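# Move the strut channel from the wall rack to the bench

## Task

Pick up the steel strut channel resting on the top arms of the wall rack and set it down on the work bench. Then open the gripper and move the robot away. The job fails if the robot tips over or finishes leaning. It only counts if the channel stays on the bench without the robot supporting it.

## Robot and tools

ROBOT. A wheeled base that can drive forward or back and turn in place, but cannot move sideways. It has a vertical column, a head with one tilt joint, and two six-joint arms, each ending in a two-finger gripper. Folded, as at the start, it measures 0.73 m long, 0.62 m wide and 1.88 m tall, and its front sits 0.40 m ahead of the column.

FRAMES. Base frame: origin on the floor between the drive wheels, below the column, with x forward, y to the left and z up. left_hand and right_hand are given in this frame. Each is the point where the fingers meet, and the tips reach 8 mm past it. The hand's z axis runs along the fingers (quat_wxyz maps (0,0,1) onto it) and its y axis runs across the opening. The odometry frame is the base frame as it was at the start of the scene. base_odometry heading runs from -3.142 to 3.142, with left positive. Because it counts wheel rotation, slipping shows up as travel.

execute_actions. Argument "actions" is a list holding either one action or nothing. An empty list just reports state and images. Argument "cameras" picks images from cam_head_left, cam_head_right, cam_left_wrist, cam_right_wrist, nav_camera or "all". Leaving it out, null or ["all"] gives every camera, and [] gives none. The "pictures" line lists the images in order. An action may hold "base", "joints" or both, plus optional "speeds", and its motions begin at once.
- base: one object with exactly one key. translate_m is a relative drive in metres, from -3 to 3, with forward positive. rotate_rad is a relative turn in place in radians, from -3.2 to 3.2, with counter-clockwise seen from above (left) positive. Both are offsets from the base's pose in the latest state report.
- joints: one object keyed by joint name. Every value is an absolute target, not an offset. Ranges (tolerance for done): head_tilt_rad -0.61 to 1.308 (±0.03), where 0 is level and positive tilts down. For each arm: joint1 -2.879 to 2.879 (±0.045), joint2 0 to 3.141 (±0.14), joint3 0 to 3.019 (±0.09), joint4 -1.692 to 1.57 (±0.055), joint5 -1.57 to 1.57 (±0.03, positive swings the hand to the robot's right), joint6 -2.094 to 2.094 (±0.035, positive rolls clockwise seen from behind). The gripper keys left_gripper_m and right_gripper_m take the fingertip gap in metres, 0 to 0.093 (±0.003). Names use the prefixes left_ and right_ with joint1_rad to joint6_rad. A joint you leave out keeps its old target.
- speeds: caps for this action only. translate_m 0.05 to 0.8 m/s and rotate_rad 0.1 to 1 rad/s, with the maximum as default. A base move needing over 8.667 s is refused. Arms ignore speeds.
An unknown key or an out-of-range value rejects the entire call. No action runs beyond 15 s.

ARM GEOMETRY. Left joint1 at -1.57 or right joint1 at 1.57, with joints 5 and 6 at 0, keeps the arm in a vertical plane facing forward, 0.23 m to that side. Let a = j2 - 0.35, b = 1.05 + j2 - j3 and c = b - j4 (c = 1.57 means fingers straight down). Then the hand is 0.12 + 0.39 sin a + 0.38 cos b + 0.25 cos c m ahead and 1.46 + 0.39 cos a - 0.38 sin b - 0.25 sin c m up. For example, j2, j3, j4 = 0.93, 0.78, 0.14 gives about 0.60 m ahead and 1.21 m up. Real hands tend to land up to 5 cm lower and nearer the column, or about 12 cm with a heavy load. Reach is about 1 m from the shoulder, and the hand cannot get below 0.47 m, so the floor is out of reach. With fingers pointing down, one arm can hold up to 3.2 kg near 0.4 m ahead, 2 kg out to 0.6 m, or 1 kg out to 0.8 m. A gripper holds roughly 2 to 6 kg. Joint changes under 0.03 rad (0.08 for joints 2 and 3) may not move anything, so approach contact in steps of about 0.05 rad.

GRIPPING. Send an opening smaller than the object. "off_target" is then expected. If the reading stays at least 0.002 m above the target, something is held. The fingers are 7 cm long and the hand body is 10 by 7 cm.

wait: {"seconds": 0 to 10}. It commands nothing and returns state and images. zoom_image: {"camera", "region": [x0,y0,x1,y1]} in pixels from the top-left of that camera's latest image, at most 504x504. finished_scene: {"scene": number}. It ends the scene for good and reports success.

RESULTS. base_status and joint_status words: done; off_target (stopped short, may still push); contact_stop (base wheel stalled, so back off 0.05 m before retrying or turning); time_out; not_followed or "joint command not followed" with a cause (a safety hold for self or arm collision, or a room obstacle). To clear a hold, move the joints from that action at least 0.05 rad back, or move the other arm away. limit_stop_at_motor_heat means the arm halted from heat. on_its_own lists things you did not command, and "held at" gives a held target. motor_effort covers only left_wheel and right_wheel, in percent with the peak in brackets. If turned_by_wheels and turned_by_imu differ by over about 4% and at least 0.05 rad, there was a collision or slip. base_tilt is in degrees (forward and right positive). A forward drop of 0.5 or more means leaning back, so reverse 0.05 m. wheel_motors_off = 1 means the wheels are off after overload. Joint torques and motor temperatures are reported per arm.

CAMERAS. The head cameras sit 1.47 to 1.58 m up and look down by about head_tilt_rad. Wrist cameras look along the fingers, angled 0.62 rad toward the hand's +x. With fingers down and the arm forward, they look back toward the robot. nav_camera sits low on the front of the base at 0.23 m.

AVOID. Never let the arms strike or press on each other. Do not keep a blocked arm straining, since it overheats and drops its load at 100 °C. Ease it by sending back its current joint positions. Do not shove the base hard for about 3 s, which cuts the wheels. A tabletop 0.30 to 1.20 m high can ride over the base and hit the column. Avoid drops, slams and tipping.

Each tool is called after "Call:" as name(argument=value, ...), one argument or row to a line, values as JSON.

## Session

Call:
execute_actions(
  actions=[],
)

Scene clock: 0.00 s.
Joint torques (N m, as the arm reports them, + toward a larger angle): no reading
Motor temperatures (°C, as the motors report them): left_arm=[27 27 26 26 24 24] | right_arm=[24 26 25 25 23 26]
base_odometry: x=+0.000 y=+0.000 heading=+0.000 (m, m, rad; odometry frame)
turned_by_wheels: +0.000 (rad since the last result)
turned_by_imu: +0.000 (rad since the last result)
base_tilt: forward=+0.2 right=-0.5 (deg)
base_status: not commanded
joint_positions: head_tilt_rad=+0.892 left_joint1_rad=-1.560 left_joint2_rad=+0.898 left_joint3_rad=+0.391 left_joint4_rad=-0.953 left_joint5_rad=+0.030 left_joint6_rad=-0.070 left_gripper_m=+0.095 right_joint1_rad=+1.557 right_joint2_rad=+0.905 right_joint3_rad=+0.418 right_joint4_rad=-0.980 right_joint5_rad=-0.013 right_joint6_rad=-0.055 right_gripper_m=+0.094
joint_status: not commanded
wheel_motors_off: 0
motor_effort: left_wheel=+3 right_wheel=-1 (%)
left_hand: x=+0.1342 y=+0.2216 z=+1.2563 quat_wxyz=(+0.451, +0.042, -0.892, -0.005) (m; base frame)
right_hand: x=+0.1428 y=-0.2261 z=+1.2566 quat_wxyz=(+0.454, +0.015, -0.891, -0.014) (m; base frame)
pictures: cam_head_left, cam_head_right, cam_left_wrist, cam_right_wrist, nav_camera
Images, in order (width x height): cam_head_left 896x504, cam_head_right 896x504, cam_left_wrist 504x504, cam_right_wrist 504x504, nav_camera 896x504.

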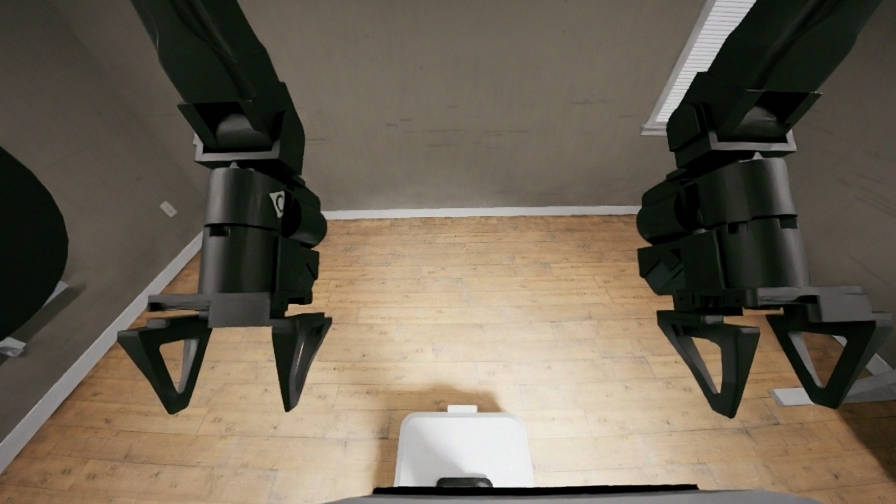

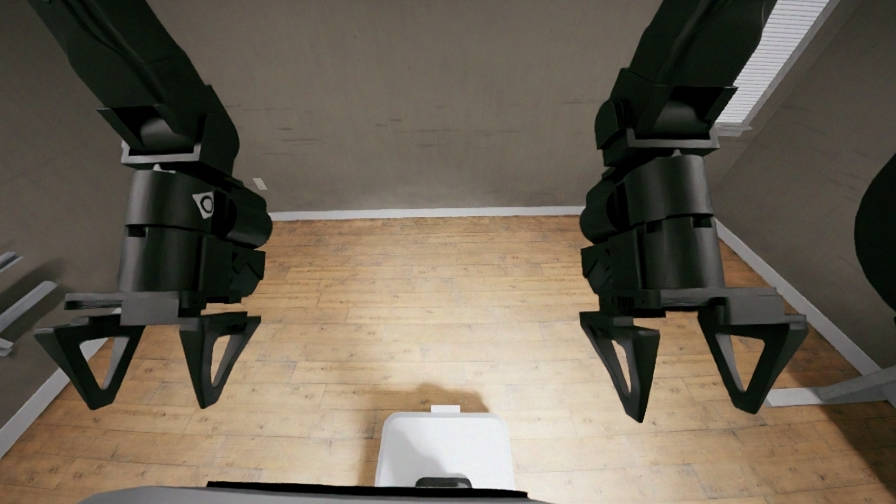

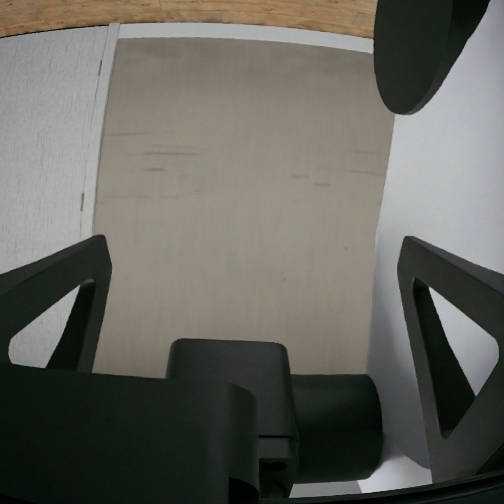

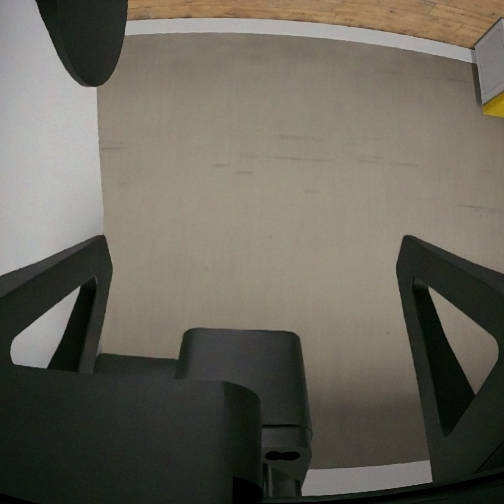

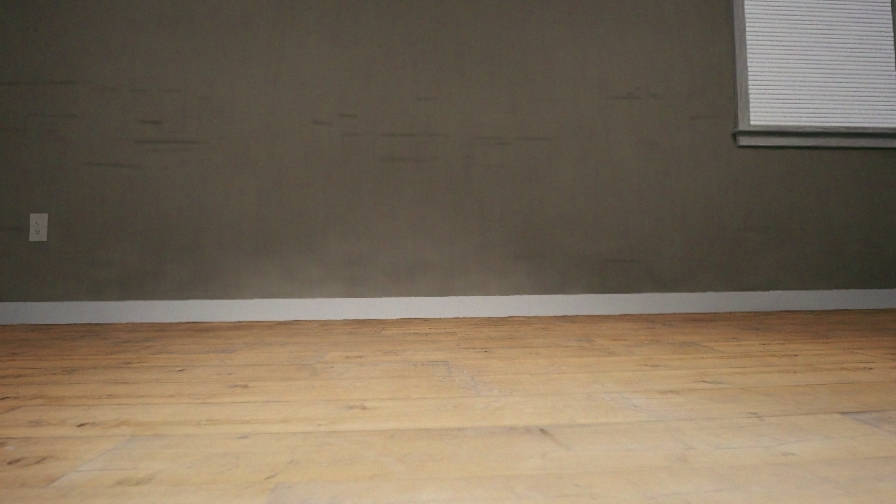

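Rack is on the left. Turn left.

Call:
execute_actions(
  actions=[
    {"base":{"rotate_rad":1.57},"joints":{"head_tilt_rad":0.2}},
  ],
  cameras=["cam_head_left","nav_camera"],
)

Scene clock: 11.20 s.
Joint torques (N m, as the arm reports them, + toward a larger angle): left_arm=[ 0.91 -7.78 -1.37 -1.1  -0.06 -0.07] | right_arm=[ 0.87 -7.57 -0.89 -1.63 -0.12  0.06]
Motor temperatures (°C, as the motors report them): left_arm=[27 27 27 26 24 24] | right_arm=[24 27 25 25 23 26]
base_odometry: x=+0.000 y=+0.000 heading=+1.570 (m, m, rad; odometry frame)
turned_by_wheels: +1.570 (rad since the last result)
turned_by_imu: +1.569 (rad since the last result)
base_tilt: forward=+0.1 right=-0.5 (deg)
base_status: done
joint_positions: head_tilt_rad=+0.220 left_joint1_rad=-1.560 left_joint2_rad=+0.898 left_joint3_rad=+0.391 left_joint4_rad=-0.953 left_joint5_rad=+0.030 left_joint6_rad=-0.070 left_gripper_m=+0.095 right_joint1_rad=+1.557 right_joint2_rad=+0.905 right_joint3_rad=+0.418 right_joint4_rad=-0.980 right_joint5_rad=-0.013 right_joint6_rad=-0.055 right_gripper_m=+0.094
joint_status: all done
wheel_motors_off: 0
motor_effort: left_wheel=-2(33) right_wheel=+2(38) (%)
left_hand: x=+0.1342 y=+0.2216 z=+1.2563 quat_wxyz=(+0.451, +0.042, -0.892, -0.005) (m; base frame)
right_hand: x=+0.1428 y=-0.2261 z=+1.2566 quat_wxyz=(+0.454, +0.015, -0.891, -0.014) (m; base frame)
pictures: cam_head_left, nav_camera
Images, in order (width x height): cam_head_left 896x504, nav_camera 896x504.

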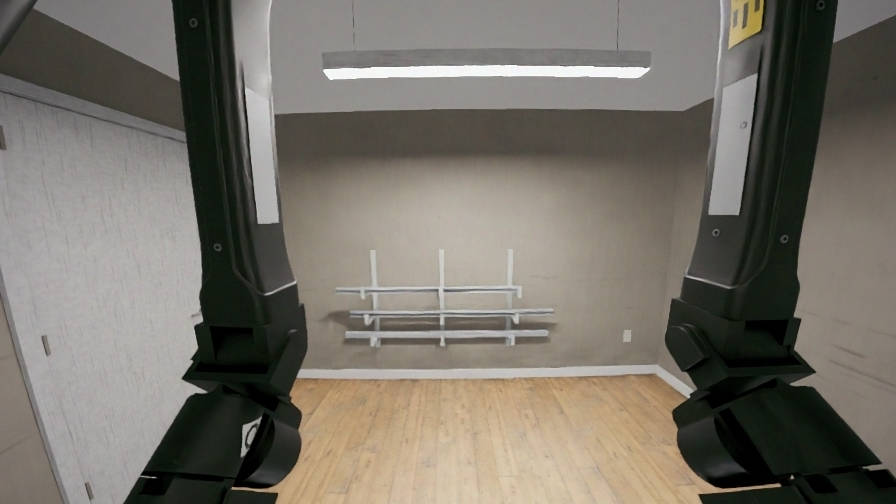

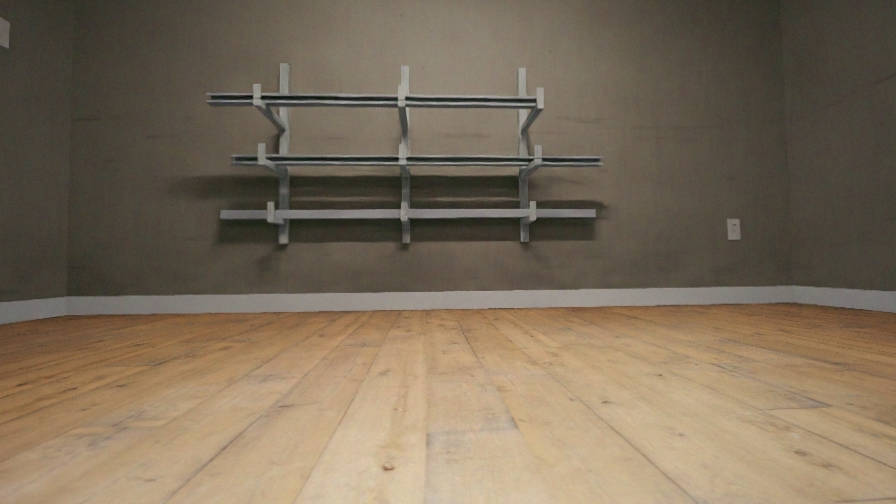

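Call:
execute_actions(
  actions=[
    {"base":{"translate_m":0.9},"joints":{"head_tilt_rad":0.6}},
  ],
  cameras=["cam_head_left","nav_camera"],
)

Scene clock: 21.73 s.
Joint torques (N m, as the arm reports them, + toward a larger angle): left_arm=[ 0.91 -7.78 -1.52 -1.1  -0.06 -0.07] | right_arm=[ 0.79 -7.65 -0.99 -1.58 -0.11  0.05]
Motor temperatures (°C, as the motors report them): left_arm=[27 27 27 26 24 24] | right_arm=[24 27 25 25 23 26]
base_odometry: x=+0.001 y=+0.900 heading=+1.570 (m, m, rad; odometry frame)
turned_by_wheels: +0.000 (rad since the last result)
turned_by_imu: -0.001 (rad since the last result)
base_tilt: forward=+0.2 right=-0.5 (deg)
base_status: done
joint_positions: head_tilt_rad=+0.604 left_joint1_rad=-1.560 left_joint2_rad=+0.898 left_joint3_rad=+0.394 left_joint4_rad=-0.953 left_joint5_rad=+0.030 left_joint6_rad=-0.070 left_gripper_m=+0.095 right_joint1_rad=+1.557 right_joint2_rad=+0.905 right_joint3_rad=+0.420 right_joint4_rad=-0.980 right_joint5_rad=-0.013 right_joint6_rad=-0.055 right_gripper_m=+0.094
joint_status: all done
wheel_motors_off: 0
motor_effort: left_wheel=+0(49) right_wheel=+0(51) (%)
left_hand: x=+0.1355 y=+0.2216 z=+1.2559 quat_wxyz=(+0.450, +0.042, -0.892, -0.005) (m; base frame)
right_hand: x=+0.1438 y=-0.2261 z=+1.2562 quat_wxyz=(+0.453, +0.016, -0.891, -0.014) (m; base frame)
pictures: cam_head_left, nav_camera
Images, in order (width x height): cam_head_left 896x504, nav_camera 896x504.

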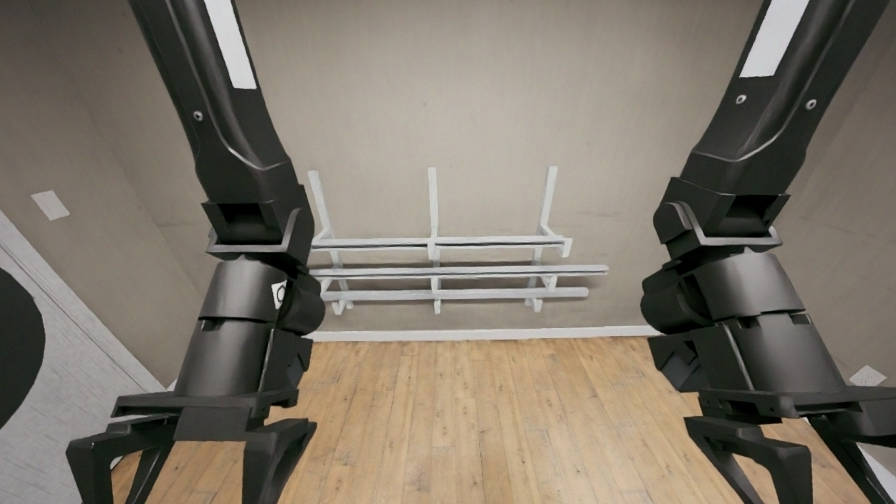

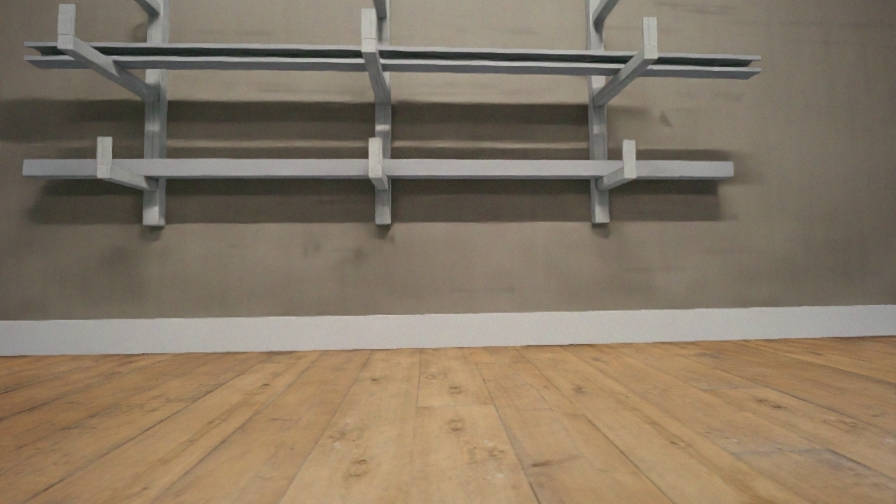

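Call:
execute_actions(
  actions=[
    {"base":{"rotate_rad":0.7}},
  ],
  cameras=[],
)

Call:
execute_actions(
  actions=[
    {"base":{"translate_m":0.47}},
  ],
  cameras=[],
)

Call:
execute_actions(
  actions=[
    {"base":{"rotate_rad":-0.7},"joints":{"left_joint6_rad":1.57,"right_joint6_rad":1.57,"left_joint2_rad":1.1,"right_joint2_rad":1.1,"left_joint3_rad":1.0,"right_joint3_rad":1.0,"left_joint4_rad":-0.42,"right_joint4_rad":-0.42,"head_tilt_rad":0.8}},
  ],
)

Scene clock: 44.10 s.
Joint torques (N m, as the arm reports them, + toward a larger angle): left_arm=[ 0.9  -7.67 -1.44 -1.09 -0.06 -0.07] | right_arm=[ 0.6  -7.53 -0.98 -1.63 -0.12  0.06]
Motor temperatures (°C, as the motors report them): left_arm=[27 28 27 26 24 24] | right_arm=[24 27 25 25 23 26]
base_odometry: x=+0.001 y=+0.900 heading=+2.269 (m, m, rad; odometry frame)
turned_by_wheels: +0.700 (rad since the last result)
turned_by_imu: +0.697 (rad since the last result)
base_tilt: forward=+0.3 right=-0.5 (deg)
base_status: done
joint_positions: head_tilt_rad=+0.604 left_joint1_rad=-1.560 left_joint2_rad=+0.898 left_joint3_rad=+0.394 left_joint4_rad=-0.953 left_joint5_rad=+0.030 left_joint6_rad=-0.070 left_gripper_m=+0.095 right_joint1_rad=+1.557 right_joint2_rad=+0.905 right_joint3_rad=+0.420 right_joint4_rad=-0.980 right_joint5_rad=-0.013 right_joint6_rad=-0.055 right_gripper_m=+0.094
joint_status: not commanded
wheel_motors_off: 0
motor_effort: left_wheel=-2(43) right_wheel=+2(35) (%)
left_hand: x=+0.1355 y=+0.2216 z=+1.2559 quat_wxyz=(+0.450, +0.042, -0.892, -0.005) (m; base frame)
right_hand: x=+0.1438 y=-0.2261 z=+1.2562 quat_wxyz=(+0.453, +0.016, -0.891, -0.014) (m; base frame)
pictures: none
No camera images: the call's "cameras" was empty. Leave "cameras" out to get every camera's image.

Scene clock: 46.40 s.
Joint torques (N m, as the arm reports them, + toward a larger angle): left_arm=[ 0.9  -7.76 -1.49 -1.08 -0.06 -0.07] | right_arm=[ 0.79 -7.41 -1.04 -1.65 -0.12  0.05]
Motor temperatures (°C, as the motors report them): left_arm=[27 28 27 26 24 24] | right_arm=[24 27 25 25 23 26]
base_odometry: x=-0.301 y=+1.260 heading=+2.270 (m, m, rad; odometry frame)
turned_by_wheels: +0.000 (rad since the last result)
turned_by_imu: +0.000 (rad since the last result)
base_tilt: forward=+0.3 right=-0.5 (deg)
base_status: done
joint_positions: head_tilt_rad=+0.604 left_joint1_rad=-1.560 left_joint2_rad=+0.898 left_joint3_rad=+0.393 left_joint4_rad=-0.953 left_joint5_rad=+0.030 left_joint6_rad=-0.070 left_gripper_m=+0.095 right_joint1_rad=+1.557 right_joint2_rad=+0.905 right_joint3_rad=+0.420 right_joint4_rad=-0.980 right_joint5_rad=-0.013 right_joint6_rad=-0.055 right_gripper_m=+0.094
joint_status: not commanded
wheel_motors_off: 0
motor_effort: left_wheel=+1(52) right_wheel=-1(52) (%)
left_hand: x=+0.1353 y=+0.2216 z=+1.2559 quat_wxyz=(+0.450, +0.042, -0.892, -0.005) (m; base frame)
right_hand: x=+0.1438 y=-0.2261 z=+1.2562 quat_wxyz=(+0.453, +0.016, -0.891, -0.014) (m; base frame)
pictures: none
No camera images: the call's "cameras" was empty. Leave "cameras" out to get every camera's image.

Scene clock: 48.40 s.
Joint torques (N m, as the arm reports them, + toward a larger angle): left_arm=[  0.92 -17.07   3.52   0.2    0.04   0.04] | right_arm=[  0.49 -16.01   3.23  -0.16  -0.04   0.15]
Motor temperatures (°C, as the motors report them): left_arm=[27 28 27 26 24 24] | right_arm=[24 27 25 25 23 26]
base_odometry: x=-0.302 y=+1.260 heading=+1.570 (m, m, rad; odometry frame)
turned_by_wheels: -0.700 (rad since the last result)
turned_by_imu: -0.698 (rad since the last result)
base_tilt: forward=+0.1 right=-0.5 (deg)
base_status: done
joint_positions: head_tilt_rad=+0.802 left_joint1_rad=-1.560 left_joint2_rad=+1.099 left_joint3_rad=+1.003 left_joint4_rad=-0.415 left_joint5_rad=+0.030 left_joint6_rad=+1.558 left_gripper_m=+0.095 right_joint1_rad=+1.557 right_joint2_rad=+1.098 right_joint3_rad=+1.002 right_joint4_rad=-0.417 right_joint5_rad=-0.013 right_joint6_rad=+1.562 right_gripper_m=+0.094
joint_status: all done
wheel_motors_off: 0
motor_effort: left_wheel=+1(36) right_wheel=-1(47) (%)
left_hand: x=+0.5484 y=+0.2248 z=+1.1435 quat_wxyz=(-0.012, -0.701, -0.713, +0.003) (m; base frame)
right_hand: x=+0.5478 y=-0.2303 z=+1.1439 quat_wxyz=(-0.004, -0.707, -0.708, -0.004) (m; base frame)
pictures: cam_head_left, cam_head_right, cam_left_wrist, cam_right_wrist, nav_camera
Images, in order (width x height): cam_head_left 896x504, cam_head_right 896x504, cam_left_wrist 504x504, cam_right_wrist 504x504, nav_camera 896x504.

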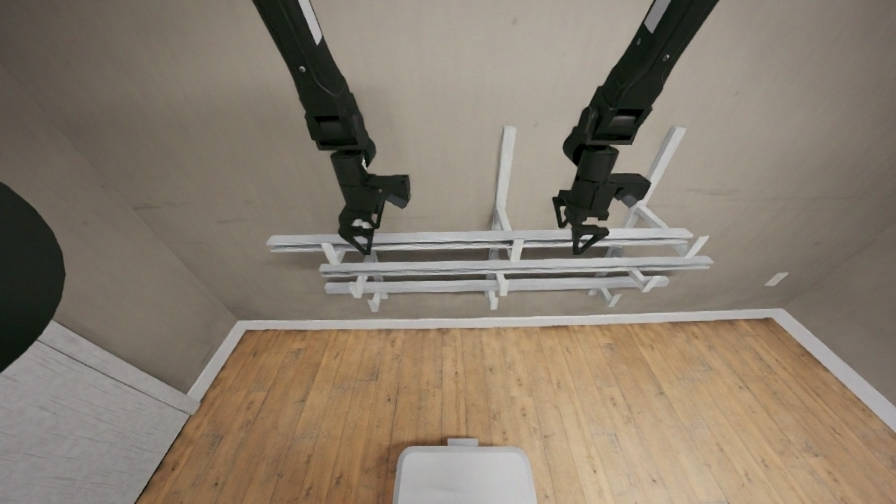

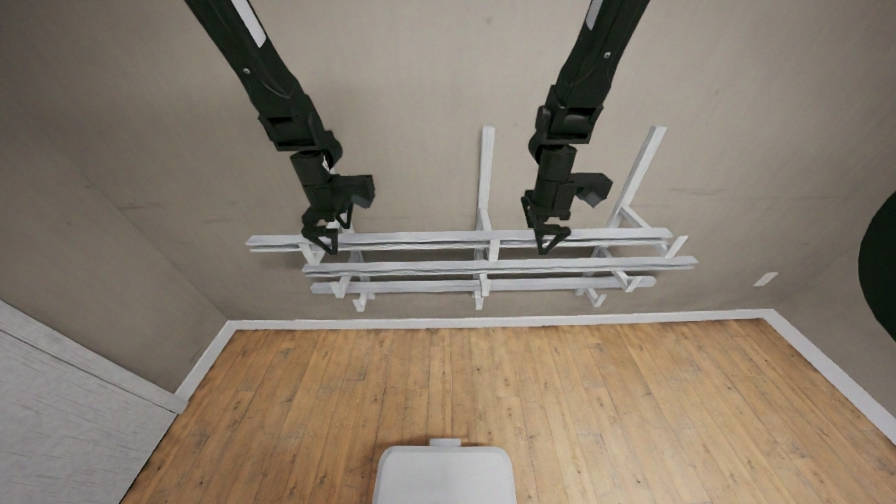

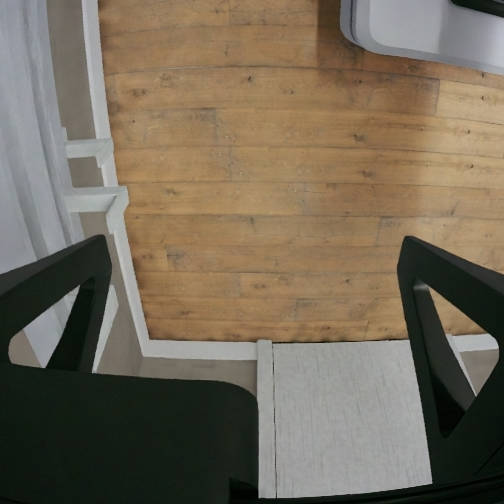

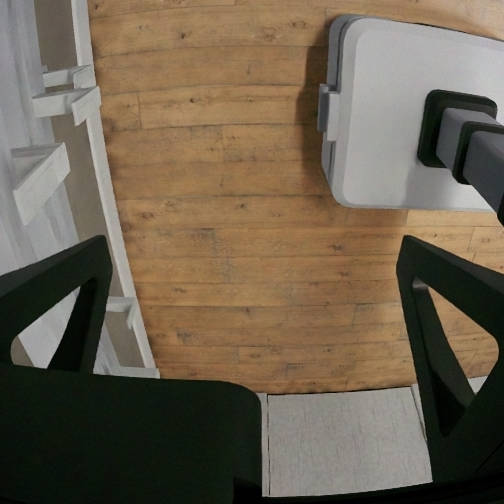

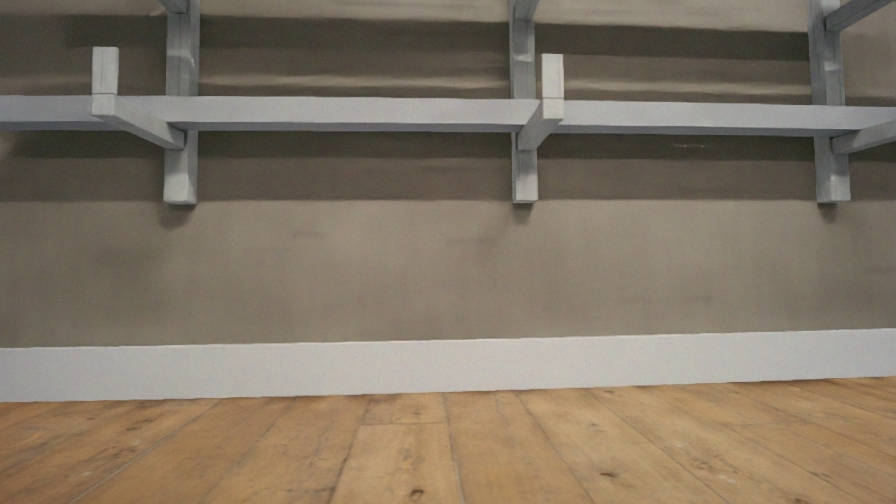

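Call:
execute_actions(
  actions=[
    {"base":{"translate_m":0.27,"speeds":{}}},
  ],
)

Call:
execute_actions(
  actions=[
    {"base":{"translate_m":0.27}},
  ],
  cameras=["cam_head_left","cam_left_wrist","cam_right_wrist"],
)


Scene clock: 64.87 s.
Joint torques (N m, as the arm reports them, + toward a larger angle): left_arm=[  0.82 -17.06   3.53   0.28   0.04   0.03] | right_arm=[  0.63 -15.66   3.49  -0.1   -0.03   0.15]
Motor temperatures (°C, as the motors report them): left_arm=[27 30 27 26 24 24] | right_arm=[24 29 25 25 23 26]
base_odometry: x=-0.301 y=+1.530 heading=+1.569 (m, m, rad; odometry frame)
turned_by_wheels: -0.001 (rad since the last result)
turned_by_imu: -0.002 (rad since the last result)
base_tilt: forward=+0.2 right=-0.5 (deg)
base_status: done
joint_positions: head_tilt_rad=+0.803 left_joint1_rad=-1.560 left_joint2_rad=+1.099 left_joint3_rad=+1.003 left_joint4_rad=-0.416 left_joint5_rad=+0.030 left_joint6_rad=+1.558 left_gripper_m=+0.095 right_joint1_rad=+1.557 right_joint2_rad=+1.098 right_joint3_rad=+0.998 right_joint4_rad=-0.417 right_joint5_rad=-0.013 right_joint6_rad=+1.562 right_gripper_m=+0.094
joint_status: not commanded
wheel_motors_off: 0
motor_effort: left_wheel=-2(53) right_wheel=+1(47) (%)
left_hand: x=+0.5481 y=+0.2248 z=+1.1435 quat_wxyz=(-0.011, -0.701, -0.713, +0.003) (m; base frame)
right_hand: x=+0.5454 y=-0.2303 z=+1.1432 quat_wxyz=(-0.002, -0.707, -0.708, -0.003) (m; base frame)
pictures: cam_head_left, cam_left_wrist, cam_right_wrist
Images, in order (width x height): cam_head_left 896x504, cam_left_wrist 504x504, cam_right_wrist 504x504.

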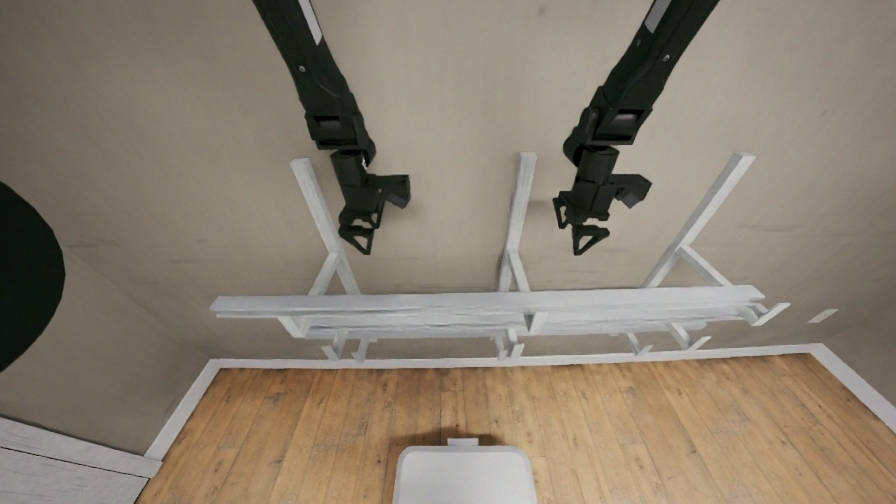

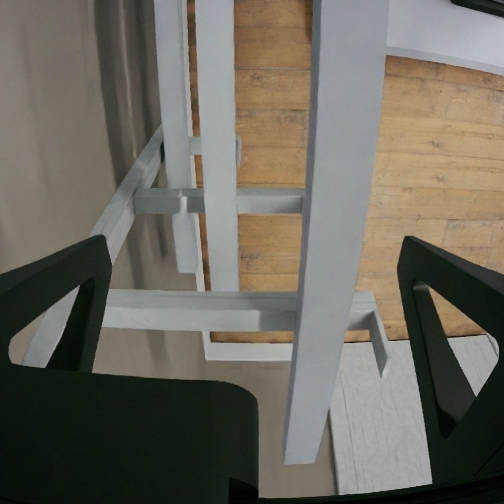

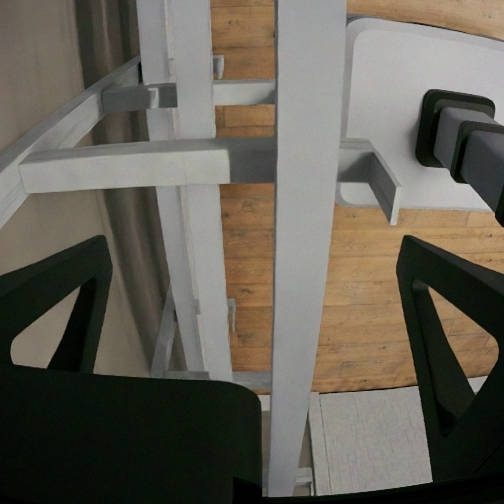

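Call:
execute_actions(
  actions=[
    {"joints":{"left_joint2_rad":1.75,"right_joint2_rad":1.75,"left_joint3_rad":1.3,"right_joint3_rad":1.3,"left_joint4_rad":-0.07,"right_joint4_rad":-0.07}},
  ],
  cameras=["cam_head_left","cam_left_wrist","cam_right_wrist"],
)

Scene clock: 83.17 s.
Joint torques (N m, as the arm reports them, + toward a larger angle): left_arm=[  0.9  -16.16  -0.85  -0.14   0.09   0.03] | right_arm=[  0.55 -12.67  -0.14  -0.09  -0.14   0.19]
Motor temperatures (°C, as the motors report them): left_arm=[27 30 27 26 24 24] | right_arm=[24 30 26 25 23 26]
base_odometry: x=-0.301 y=+1.530 heading=+1.569 (m, m, rad; odometry frame)
turned_by_wheels: +0.000 (rad since the last result)
turned_by_imu: -0.001 (rad since the last result)
base_tilt: forward=+0.1 right=-0.4 (deg)
base_status: not commanded
joint_positions: head_tilt_rad=+0.803 left_joint1_rad=-1.560 left_joint2_rad=+1.712 left_joint3_rad=+1.325 left_joint4_rad=-0.051 left_joint5_rad=+0.029 left_joint6_rad=+1.559 left_gripper_m=+0.094 right_joint1_rad=+1.559 right_joint2_rad=+1.678 right_joint3_rad=+1.325 right_joint4_rad=-0.064 right_joint5_rad=-0.010 right_joint6_rad=+1.558 right_gripper_m=+0.094
joint_status: all done
wheel_motors_off: 0
motor_effort: left_wheel=-6(11) right_wheel=-1(6) (%)
left_hand: x=+0.5735 y=+0.2273 z=+0.9110 quat_wxyz=(-0.037, -0.701, -0.712, -0.023) (m; base frame)
right_hand: x=+0.5889 y=-0.2325 z=+0.9265 quat_wxyz=(-0.038, -0.703, -0.709, -0.037) (m; base frame)
pictures: cam_head_left, cam_left_wrist, cam_right_wrist
Images, in order (width x height): cam_head_left 896x504, cam_left_wrist 504x504, cam_right_wrist 504x504.

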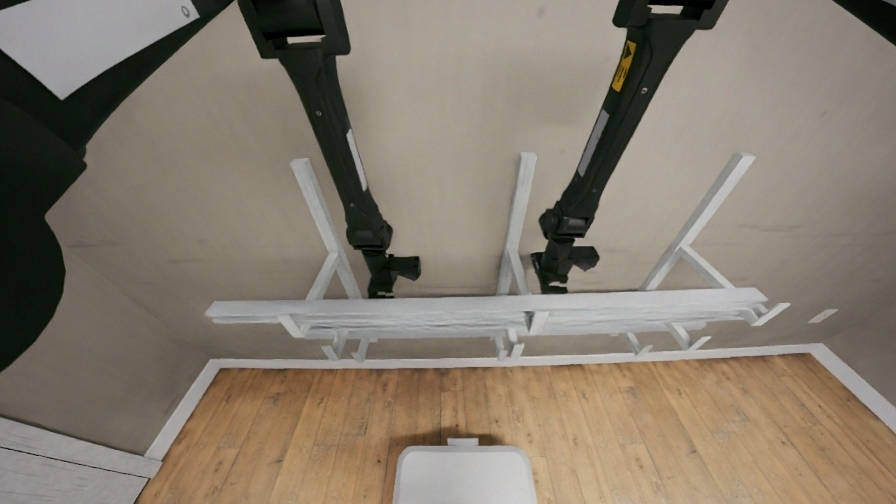

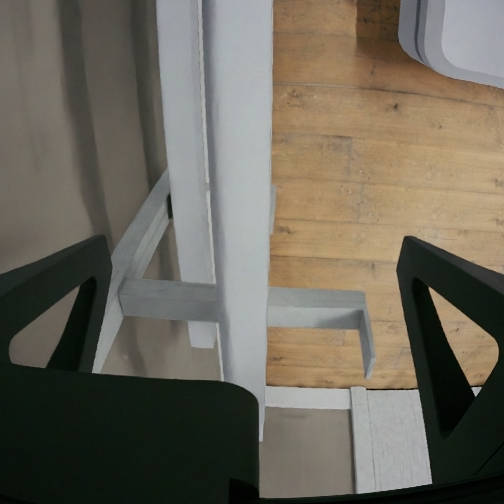

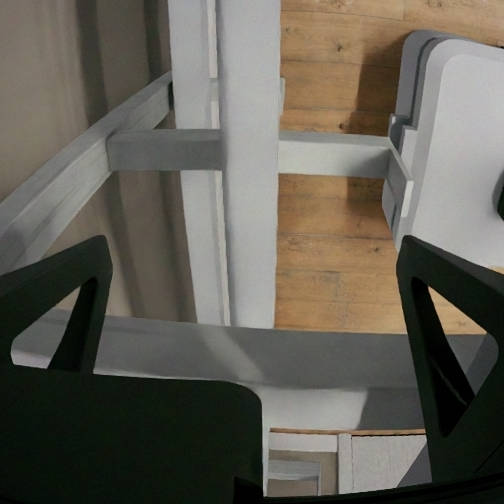

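Call:
execute_actions(
  actions=[
    {"joints":{"left_joint2_rad":1.87,"right_joint2_rad":1.87,"left_joint3_rad":1.38,"right_joint3_rad":1.38,"left_joint4_rad":-0.03,"right_joint4_rad":-0.03}},
  ],
  cameras=["cam_head_left","cam_left_wrist","cam_right_wrist"],
)

Scene clock: 100.63 s.
Joint torques (N m, as the arm reports them, + toward a larger angle): left_arm=[  0.91 -16.64  -0.66   0.1    0.08   0.05] | right_arm=[  0.34 -13.78  -1.6   -0.54  -0.12   0.17]
Motor temperatures (°C, as the motors report them): left_arm=[27 31 27 26 24 24] | right_arm=[24 30 25 25 23 26]
base_odometry: x=-0.301 y=+1.530 heading=+1.569 (m, m, rad; odometry frame)
turned_by_wheels: +0.000 (rad since the last result)
turned_by_imu: +0.000 (rad since the last result)
base_tilt: forward=+0.3 right=-0.3 (deg)
base_status: not commanded
joint_positions: head_tilt_rad=+0.803 left_joint1_rad=-1.560 left_joint2_rad=+1.844 left_joint3_rad=+1.396 left_joint4_rad=-0.019 left_joint5_rad=+0.029 left_joint6_rad=+1.556 left_gripper_m=+0.095 right_joint1_rad=+1.559 right_joint2_rad=+1.810 right_joint3_rad=+1.423 right_joint4_rad=-0.011 right_joint5_rad=-0.010 right_joint6_rad=+1.559 right_gripper_m=+0.094
joint_status: all done
wheel_motors_off: 0
motor_effort: left_wheel=-5(7) right_wheel=-2(3) (%)
left_hand: x=+0.5509 y=+0.2279 z=+0.8581 quat_wxyz=(-0.027, -0.700, -0.714, -0.013) (m; base frame)
right_hand: x=+0.5891 y=-0.2329 z=+0.8749 quat_wxyz=(-0.045, -0.703, -0.708, -0.044) (m; base frame)
pictures: cam_head_left, cam_left_wrist, cam_right_wrist
Images, in order (width x height): cam_head_left 896x504, cam_left_wrist 504x504, cam_right_wrist 504x504.

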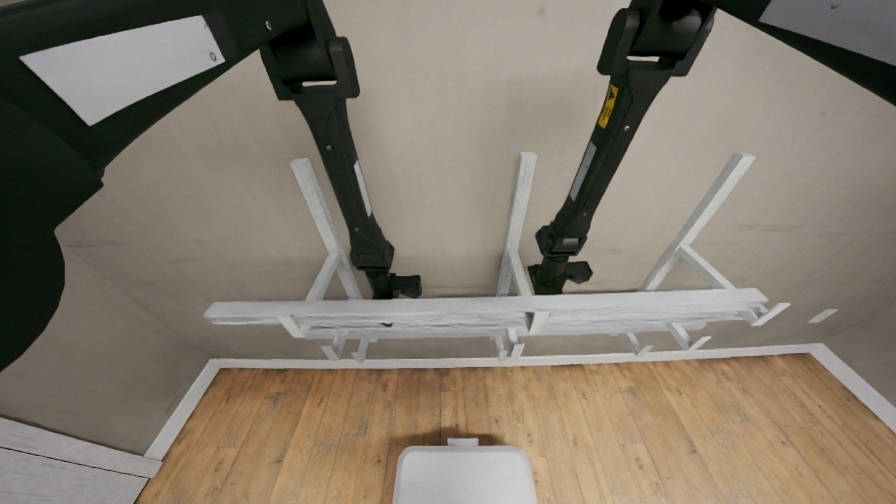

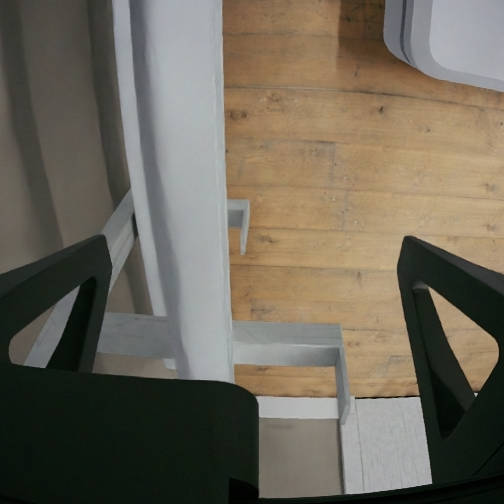

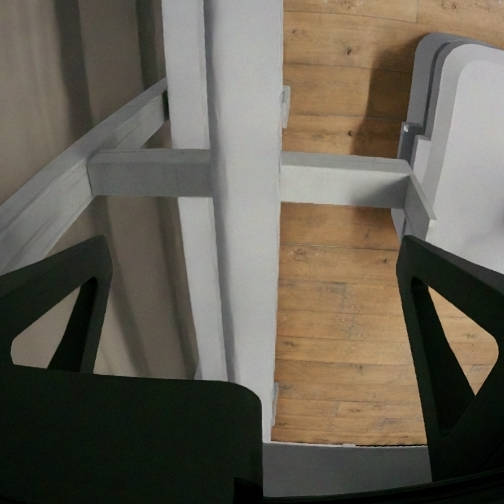

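Call:
execute_actions(
  actions=[
    {"joints":{"left_joint2_rad":1.1,"right_joint2_rad":1.1,"left_joint3_rad":1.0,"right_joint3_rad":1.0,"left_joint4_rad":-0.42,"right_joint4_rad":-0.42}},
  ],
  cameras=[],
)

Call:
execute_actions(
  actions=[
    {"base":{"translate_m":-0.13}},
  ],
  cameras=["cam_head_left","cam_left_wrist","cam_right_wrist"],
)

Scene clock: 112.87 s.
Joint torques (N m, as the arm reports them, + toward a larger angle): left_arm=[  1.19 -26.78   3.04  -1.7    0.19   0.13] | right_arm=[  0.47 -15.88   3.68  -0.19   0.05   0.16]
Motor temperatures (°C, as the motors report them): left_arm=[27 32 27 26 24 24] | right_arm=[24 30 25 25 23 26]
base_odometry: x=-0.301 y=+1.530 heading=+1.569 (m, m, rad; odometry frame)
turned_by_wheels: +0.000 (rad since the last result)
turned_by_imu: -0.001 (rad since the last result)
base_tilt: forward=+0.2 right=-0.5 (deg)
base_status: not commanded
joint_positions: head_tilt_rad=+0.803 left_joint1_rad=-1.566 left_joint2_rad=+1.214 left_joint3_rad=+0.996 left_joint4_rad=-0.359 left_joint5_rad=+0.026 left_joint6_rad=+1.548 left_gripper_m=+0.095 right_joint1_rad=+1.559 right_joint2_rad=+1.099 right_joint3_rad=+0.994 right_joint4_rad=-0.414 right_joint5_rad=-0.015 right_joint6_rad=+1.562 right_gripper_m=+0.094
joint_status: left_joint4_rad time_out (moved -0.340 of -0.401); the others done
wheel_motors_off: 0
on_its_own: left_joint4_rad reads -0.359 and still pushes toward -0.420 since a time_out
motor_effort: left_wheel=-3(18) right_wheel=+4(10) (%)
left_hand: x=+0.5192 y=+0.2227 z=+1.0953 quat_wxyz=(+0.011, -0.697, -0.716, +0.027) (m; base frame)
right_hand: x=+0.5432 y=-0.2290 z=+1.1423 quat_wxyz=(+0.000, -0.706, -0.708, -0.003) (m; base frame)
pictures: none
No camera images: the call's "cameras" was empty. Leave "cameras" out to get every camera's image.

not run: a stop came earlier in this reply.

Call:
execute_actions(
  actions=[],
  cameras=["cam_head_left","cam_left_wrist","cam_right_wrist"],
)

Scene clock: 116.03 s.
Joint torques (N m, as the arm reports them, + toward a larger angle): left_arm=[  1.25 -26.67   3.01  -1.68   0.2    0.14] | right_arm=[  0.39 -15.66   3.7   -0.18   0.04   0.17]
Motor temperatures (°C, as the motors report them): left_arm=[27 33 27 26 24 24] | right_arm=[24 30 25 25 23 26]
base_odometry: x=-0.301 y=+1.530 heading=+1.569 (m, m, rad; odometry frame)
turned_by_wheels: +0.000 (rad since the last result)
turned_by_imu: +0.000 (rad since the last result)
base_tilt: forward=+0.3 right=-0.6 (deg)
base_status: not commanded
joint_positions: head_tilt_rad=+0.803 left_joint1_rad=-1.566 left_joint2_rad=+1.214 left_joint3_rad=+0.996 left_joint4_rad=-0.359 left_joint5_rad=+0.026 left_joint6_rad=+1.548 left_gripper_m=+0.095 right_joint1_rad=+1.559 right_joint2_rad=+1.099 right_joint3_rad=+0.994 right_joint4_rad=-0.414 right_joint5_rad=-0.015 right_joint6_rad=+1.562 right_gripper_m=+0.094
joint_status: left_joint4_rad time_out (moved -0.340 of -0.401); the others done
wheel_motors_off: 0
on_its_own: left_joint4_rad reads -0.359 and still pushes toward -0.420 since a time_out
motor_effort: left_wheel=-3(18) right_wheel=+4(10) (%)
left_hand: x=+0.5192 y=+0.2227 z=+1.0953 quat_wxyz=(+0.011, -0.697, -0.716, +0.027) (m; base frame)
right_hand: x=+0.5432 y=-0.2290 z=+1.1423 quat_wxyz=(+0.000, -0.706, -0.708, -0.003) (m; base frame)
pictures: cam_head_left, cam_left_wrist, cam_right_wrist
Images, in order (width x height): cam_head_left 896x504, cam_left_wrist 504x504, cam_right_wrist 504x504.

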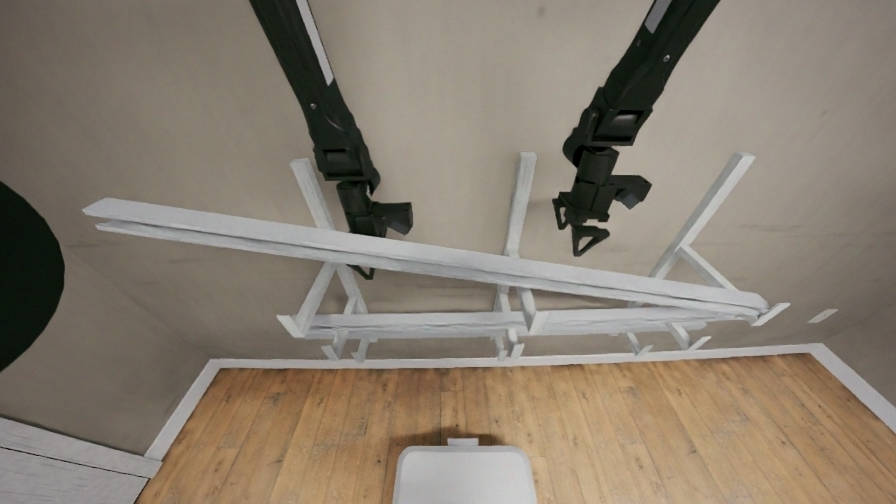

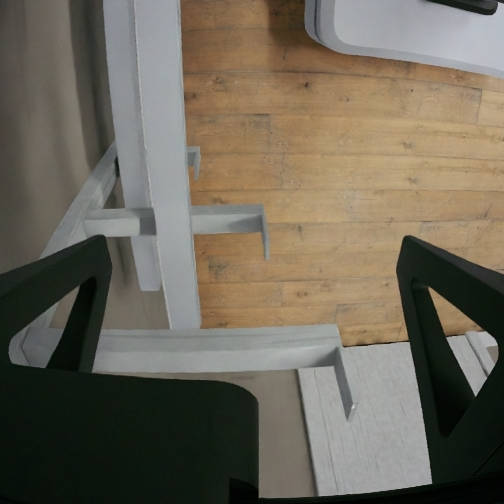

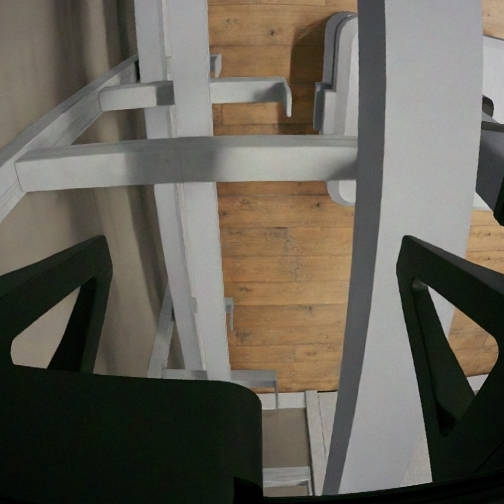

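Call:
execute_actions(
  actions=[
    {"joints":{"left_joint2_rad":1.5,"left_joint3_rad":1.15,"left_joint4_rad":-0.2}},
  ],
  cameras=[],
)

Call:
execute_actions(
  actions=[
    {"joints":{"left_joint2_rad":1.75,"left_joint3_rad":1.3,"left_joint4_rad":-0.07}},
  ],
  cameras=["cam_head_left","cam_right_wrist"],
)

Scene clock: 126.77 s.
Joint torques (N m, as the arm reports them, + toward a larger angle): left_arm=[ -0.22 -28.83  -0.82  -2.03   0.49  -0.06] | right_arm=[  0.5  -15.62   3.73  -0.2    0.05   0.16]
Motor temperatures (°C, as the motors report them): left_arm=[27 35 27 26 24 24] | right_arm=[24 31 26 25 23 26]
base_odometry: x=-0.301 y=+1.530 heading=+1.569 (m, m, rad; odometry frame)
turned_by_wheels: +0.000 (rad since the last result)
turned_by_imu: -0.001 (rad since the last result)
base_tilt: forward=+0.3 right=-0.5 (deg)
base_status: not commanded
joint_positions: head_tilt_rad=+0.803 left_joint1_rad=-1.539 left_joint2_rad=+1.631 left_joint3_rad=+1.163 left_joint4_rad=-0.129 left_joint5_rad=+0.019 left_joint6_rad=+1.570 left_gripper_m=+0.095 right_joint1_rad=+1.559 right_joint2_rad=+1.099 right_joint3_rad=+0.994 right_joint4_rad=-0.414 right_joint5_rad=-0.015 right_joint6_rad=+1.562 right_gripper_m=+0.094
joint_status: left_joint4_rad time_out (moved +0.229 of +0.159); the others done
wheel_motors_off: 0
on_its_own: left_joint4_rad reads -0.129 and still pushes toward -0.200 since a time_out
motor_effort: left_wheel=-2(6) right_wheel=+2(3) (%)
left_hand: x=+0.4957 y=+0.2418 z=+0.9382 quat_wxyz=(+0.029, -0.700, -0.713, +0.024) (m; base frame)
right_hand: x=+0.5432 y=-0.2290 z=+1.1423 quat_wxyz=(+0.000, -0.706, -0.708, -0.003) (m; base frame)
pictures: none
No camera images: the call's "cameras" was empty. Leave "cameras" out to get every camera's image.

not run: a stop came earlier in this reply.

Call:
execute_actions(
  actions=[
    {"joints":{"left_joint2_rad":1.75,"left_joint3_rad":1.3,"left_joint4_rad":-0.07}},
  ],
  cameras=["cam_head_left","cam_right_wrist","cam_left_wrist"],
)

Scene clock: 132.73 s.
Joint torques (N m, as the arm reports them, + toward a larger angle): left_arm=[  0.24 -17.69   0.25   0.38   0.13  -0.08] | right_arm=[  0.44 -15.79   3.76  -0.17   0.05   0.15]
Motor temperatures (°C, as the motors report them): left_arm=[27 36 27 26 24 24] | right_arm=[24 31 26 25 23 26]
base_odometry: x=-0.301 y=+1.530 heading=+1.569 (m, m, rad; odometry frame)
turned_by_wheels: +0.000 (rad since the last result)
turned_by_imu: -0.001 (rad since the last result)
base_tilt: forward=+0.2 right=-0.5 (deg)
base_status: not commanded
joint_positions: head_tilt_rad=+0.803 left_joint1_rad=-1.550 left_joint2_rad=+1.741 left_joint3_rad=+1.307 left_joint4_rad=-0.070 left_joint5_rad=+0.028 left_joint6_rad=+1.571 left_gripper_m=+0.095 right_joint1_rad=+1.559 right_joint2_rad=+1.099 right_joint3_rad=+0.994 right_joint4_rad=-0.414 right_joint5_rad=-0.015 right_joint6_rad=+1.562 right_gripper_m=+0.094
joint_status: all done
wheel_motors_off: 0
motor_effort: left_wheel=-2(2) right_wheel=+2(2) (%)
left_hand: x=+0.5417 y=+0.2348 z=+0.8976 quat_wxyz=(-0.010, -0.703, -0.711, -0.004) (m; base frame)
right_hand: x=+0.5432 y=-0.2290 z=+1.1423 quat_wxyz=(+0.000, -0.706, -0.708, -0.003) (m; base frame)
pictures: cam_head_left, cam_left_wrist, cam_right_wrist
Images, in order (width x height): cam_head_left 896x504, cam_left_wrist 504x504, cam_right_wrist 504x504.

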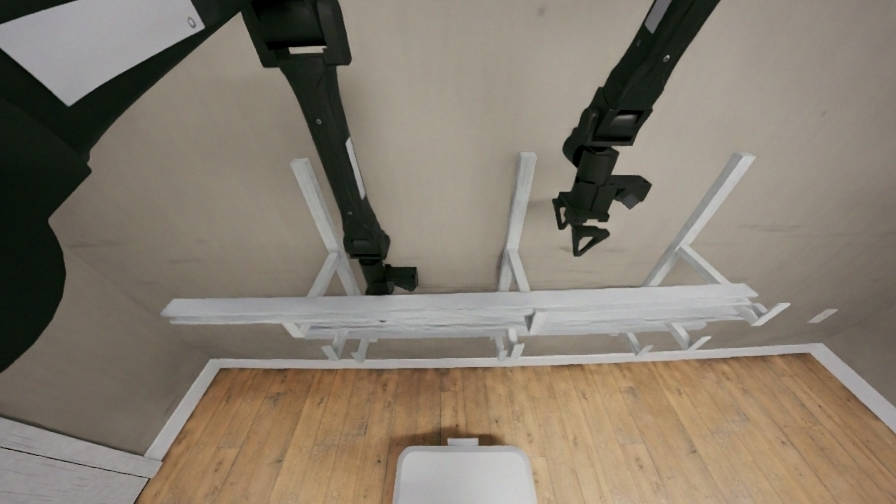

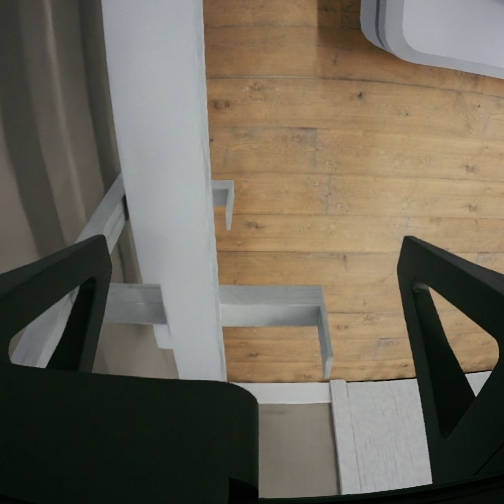

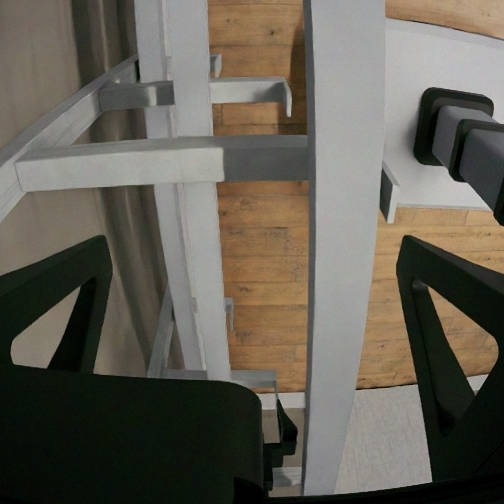

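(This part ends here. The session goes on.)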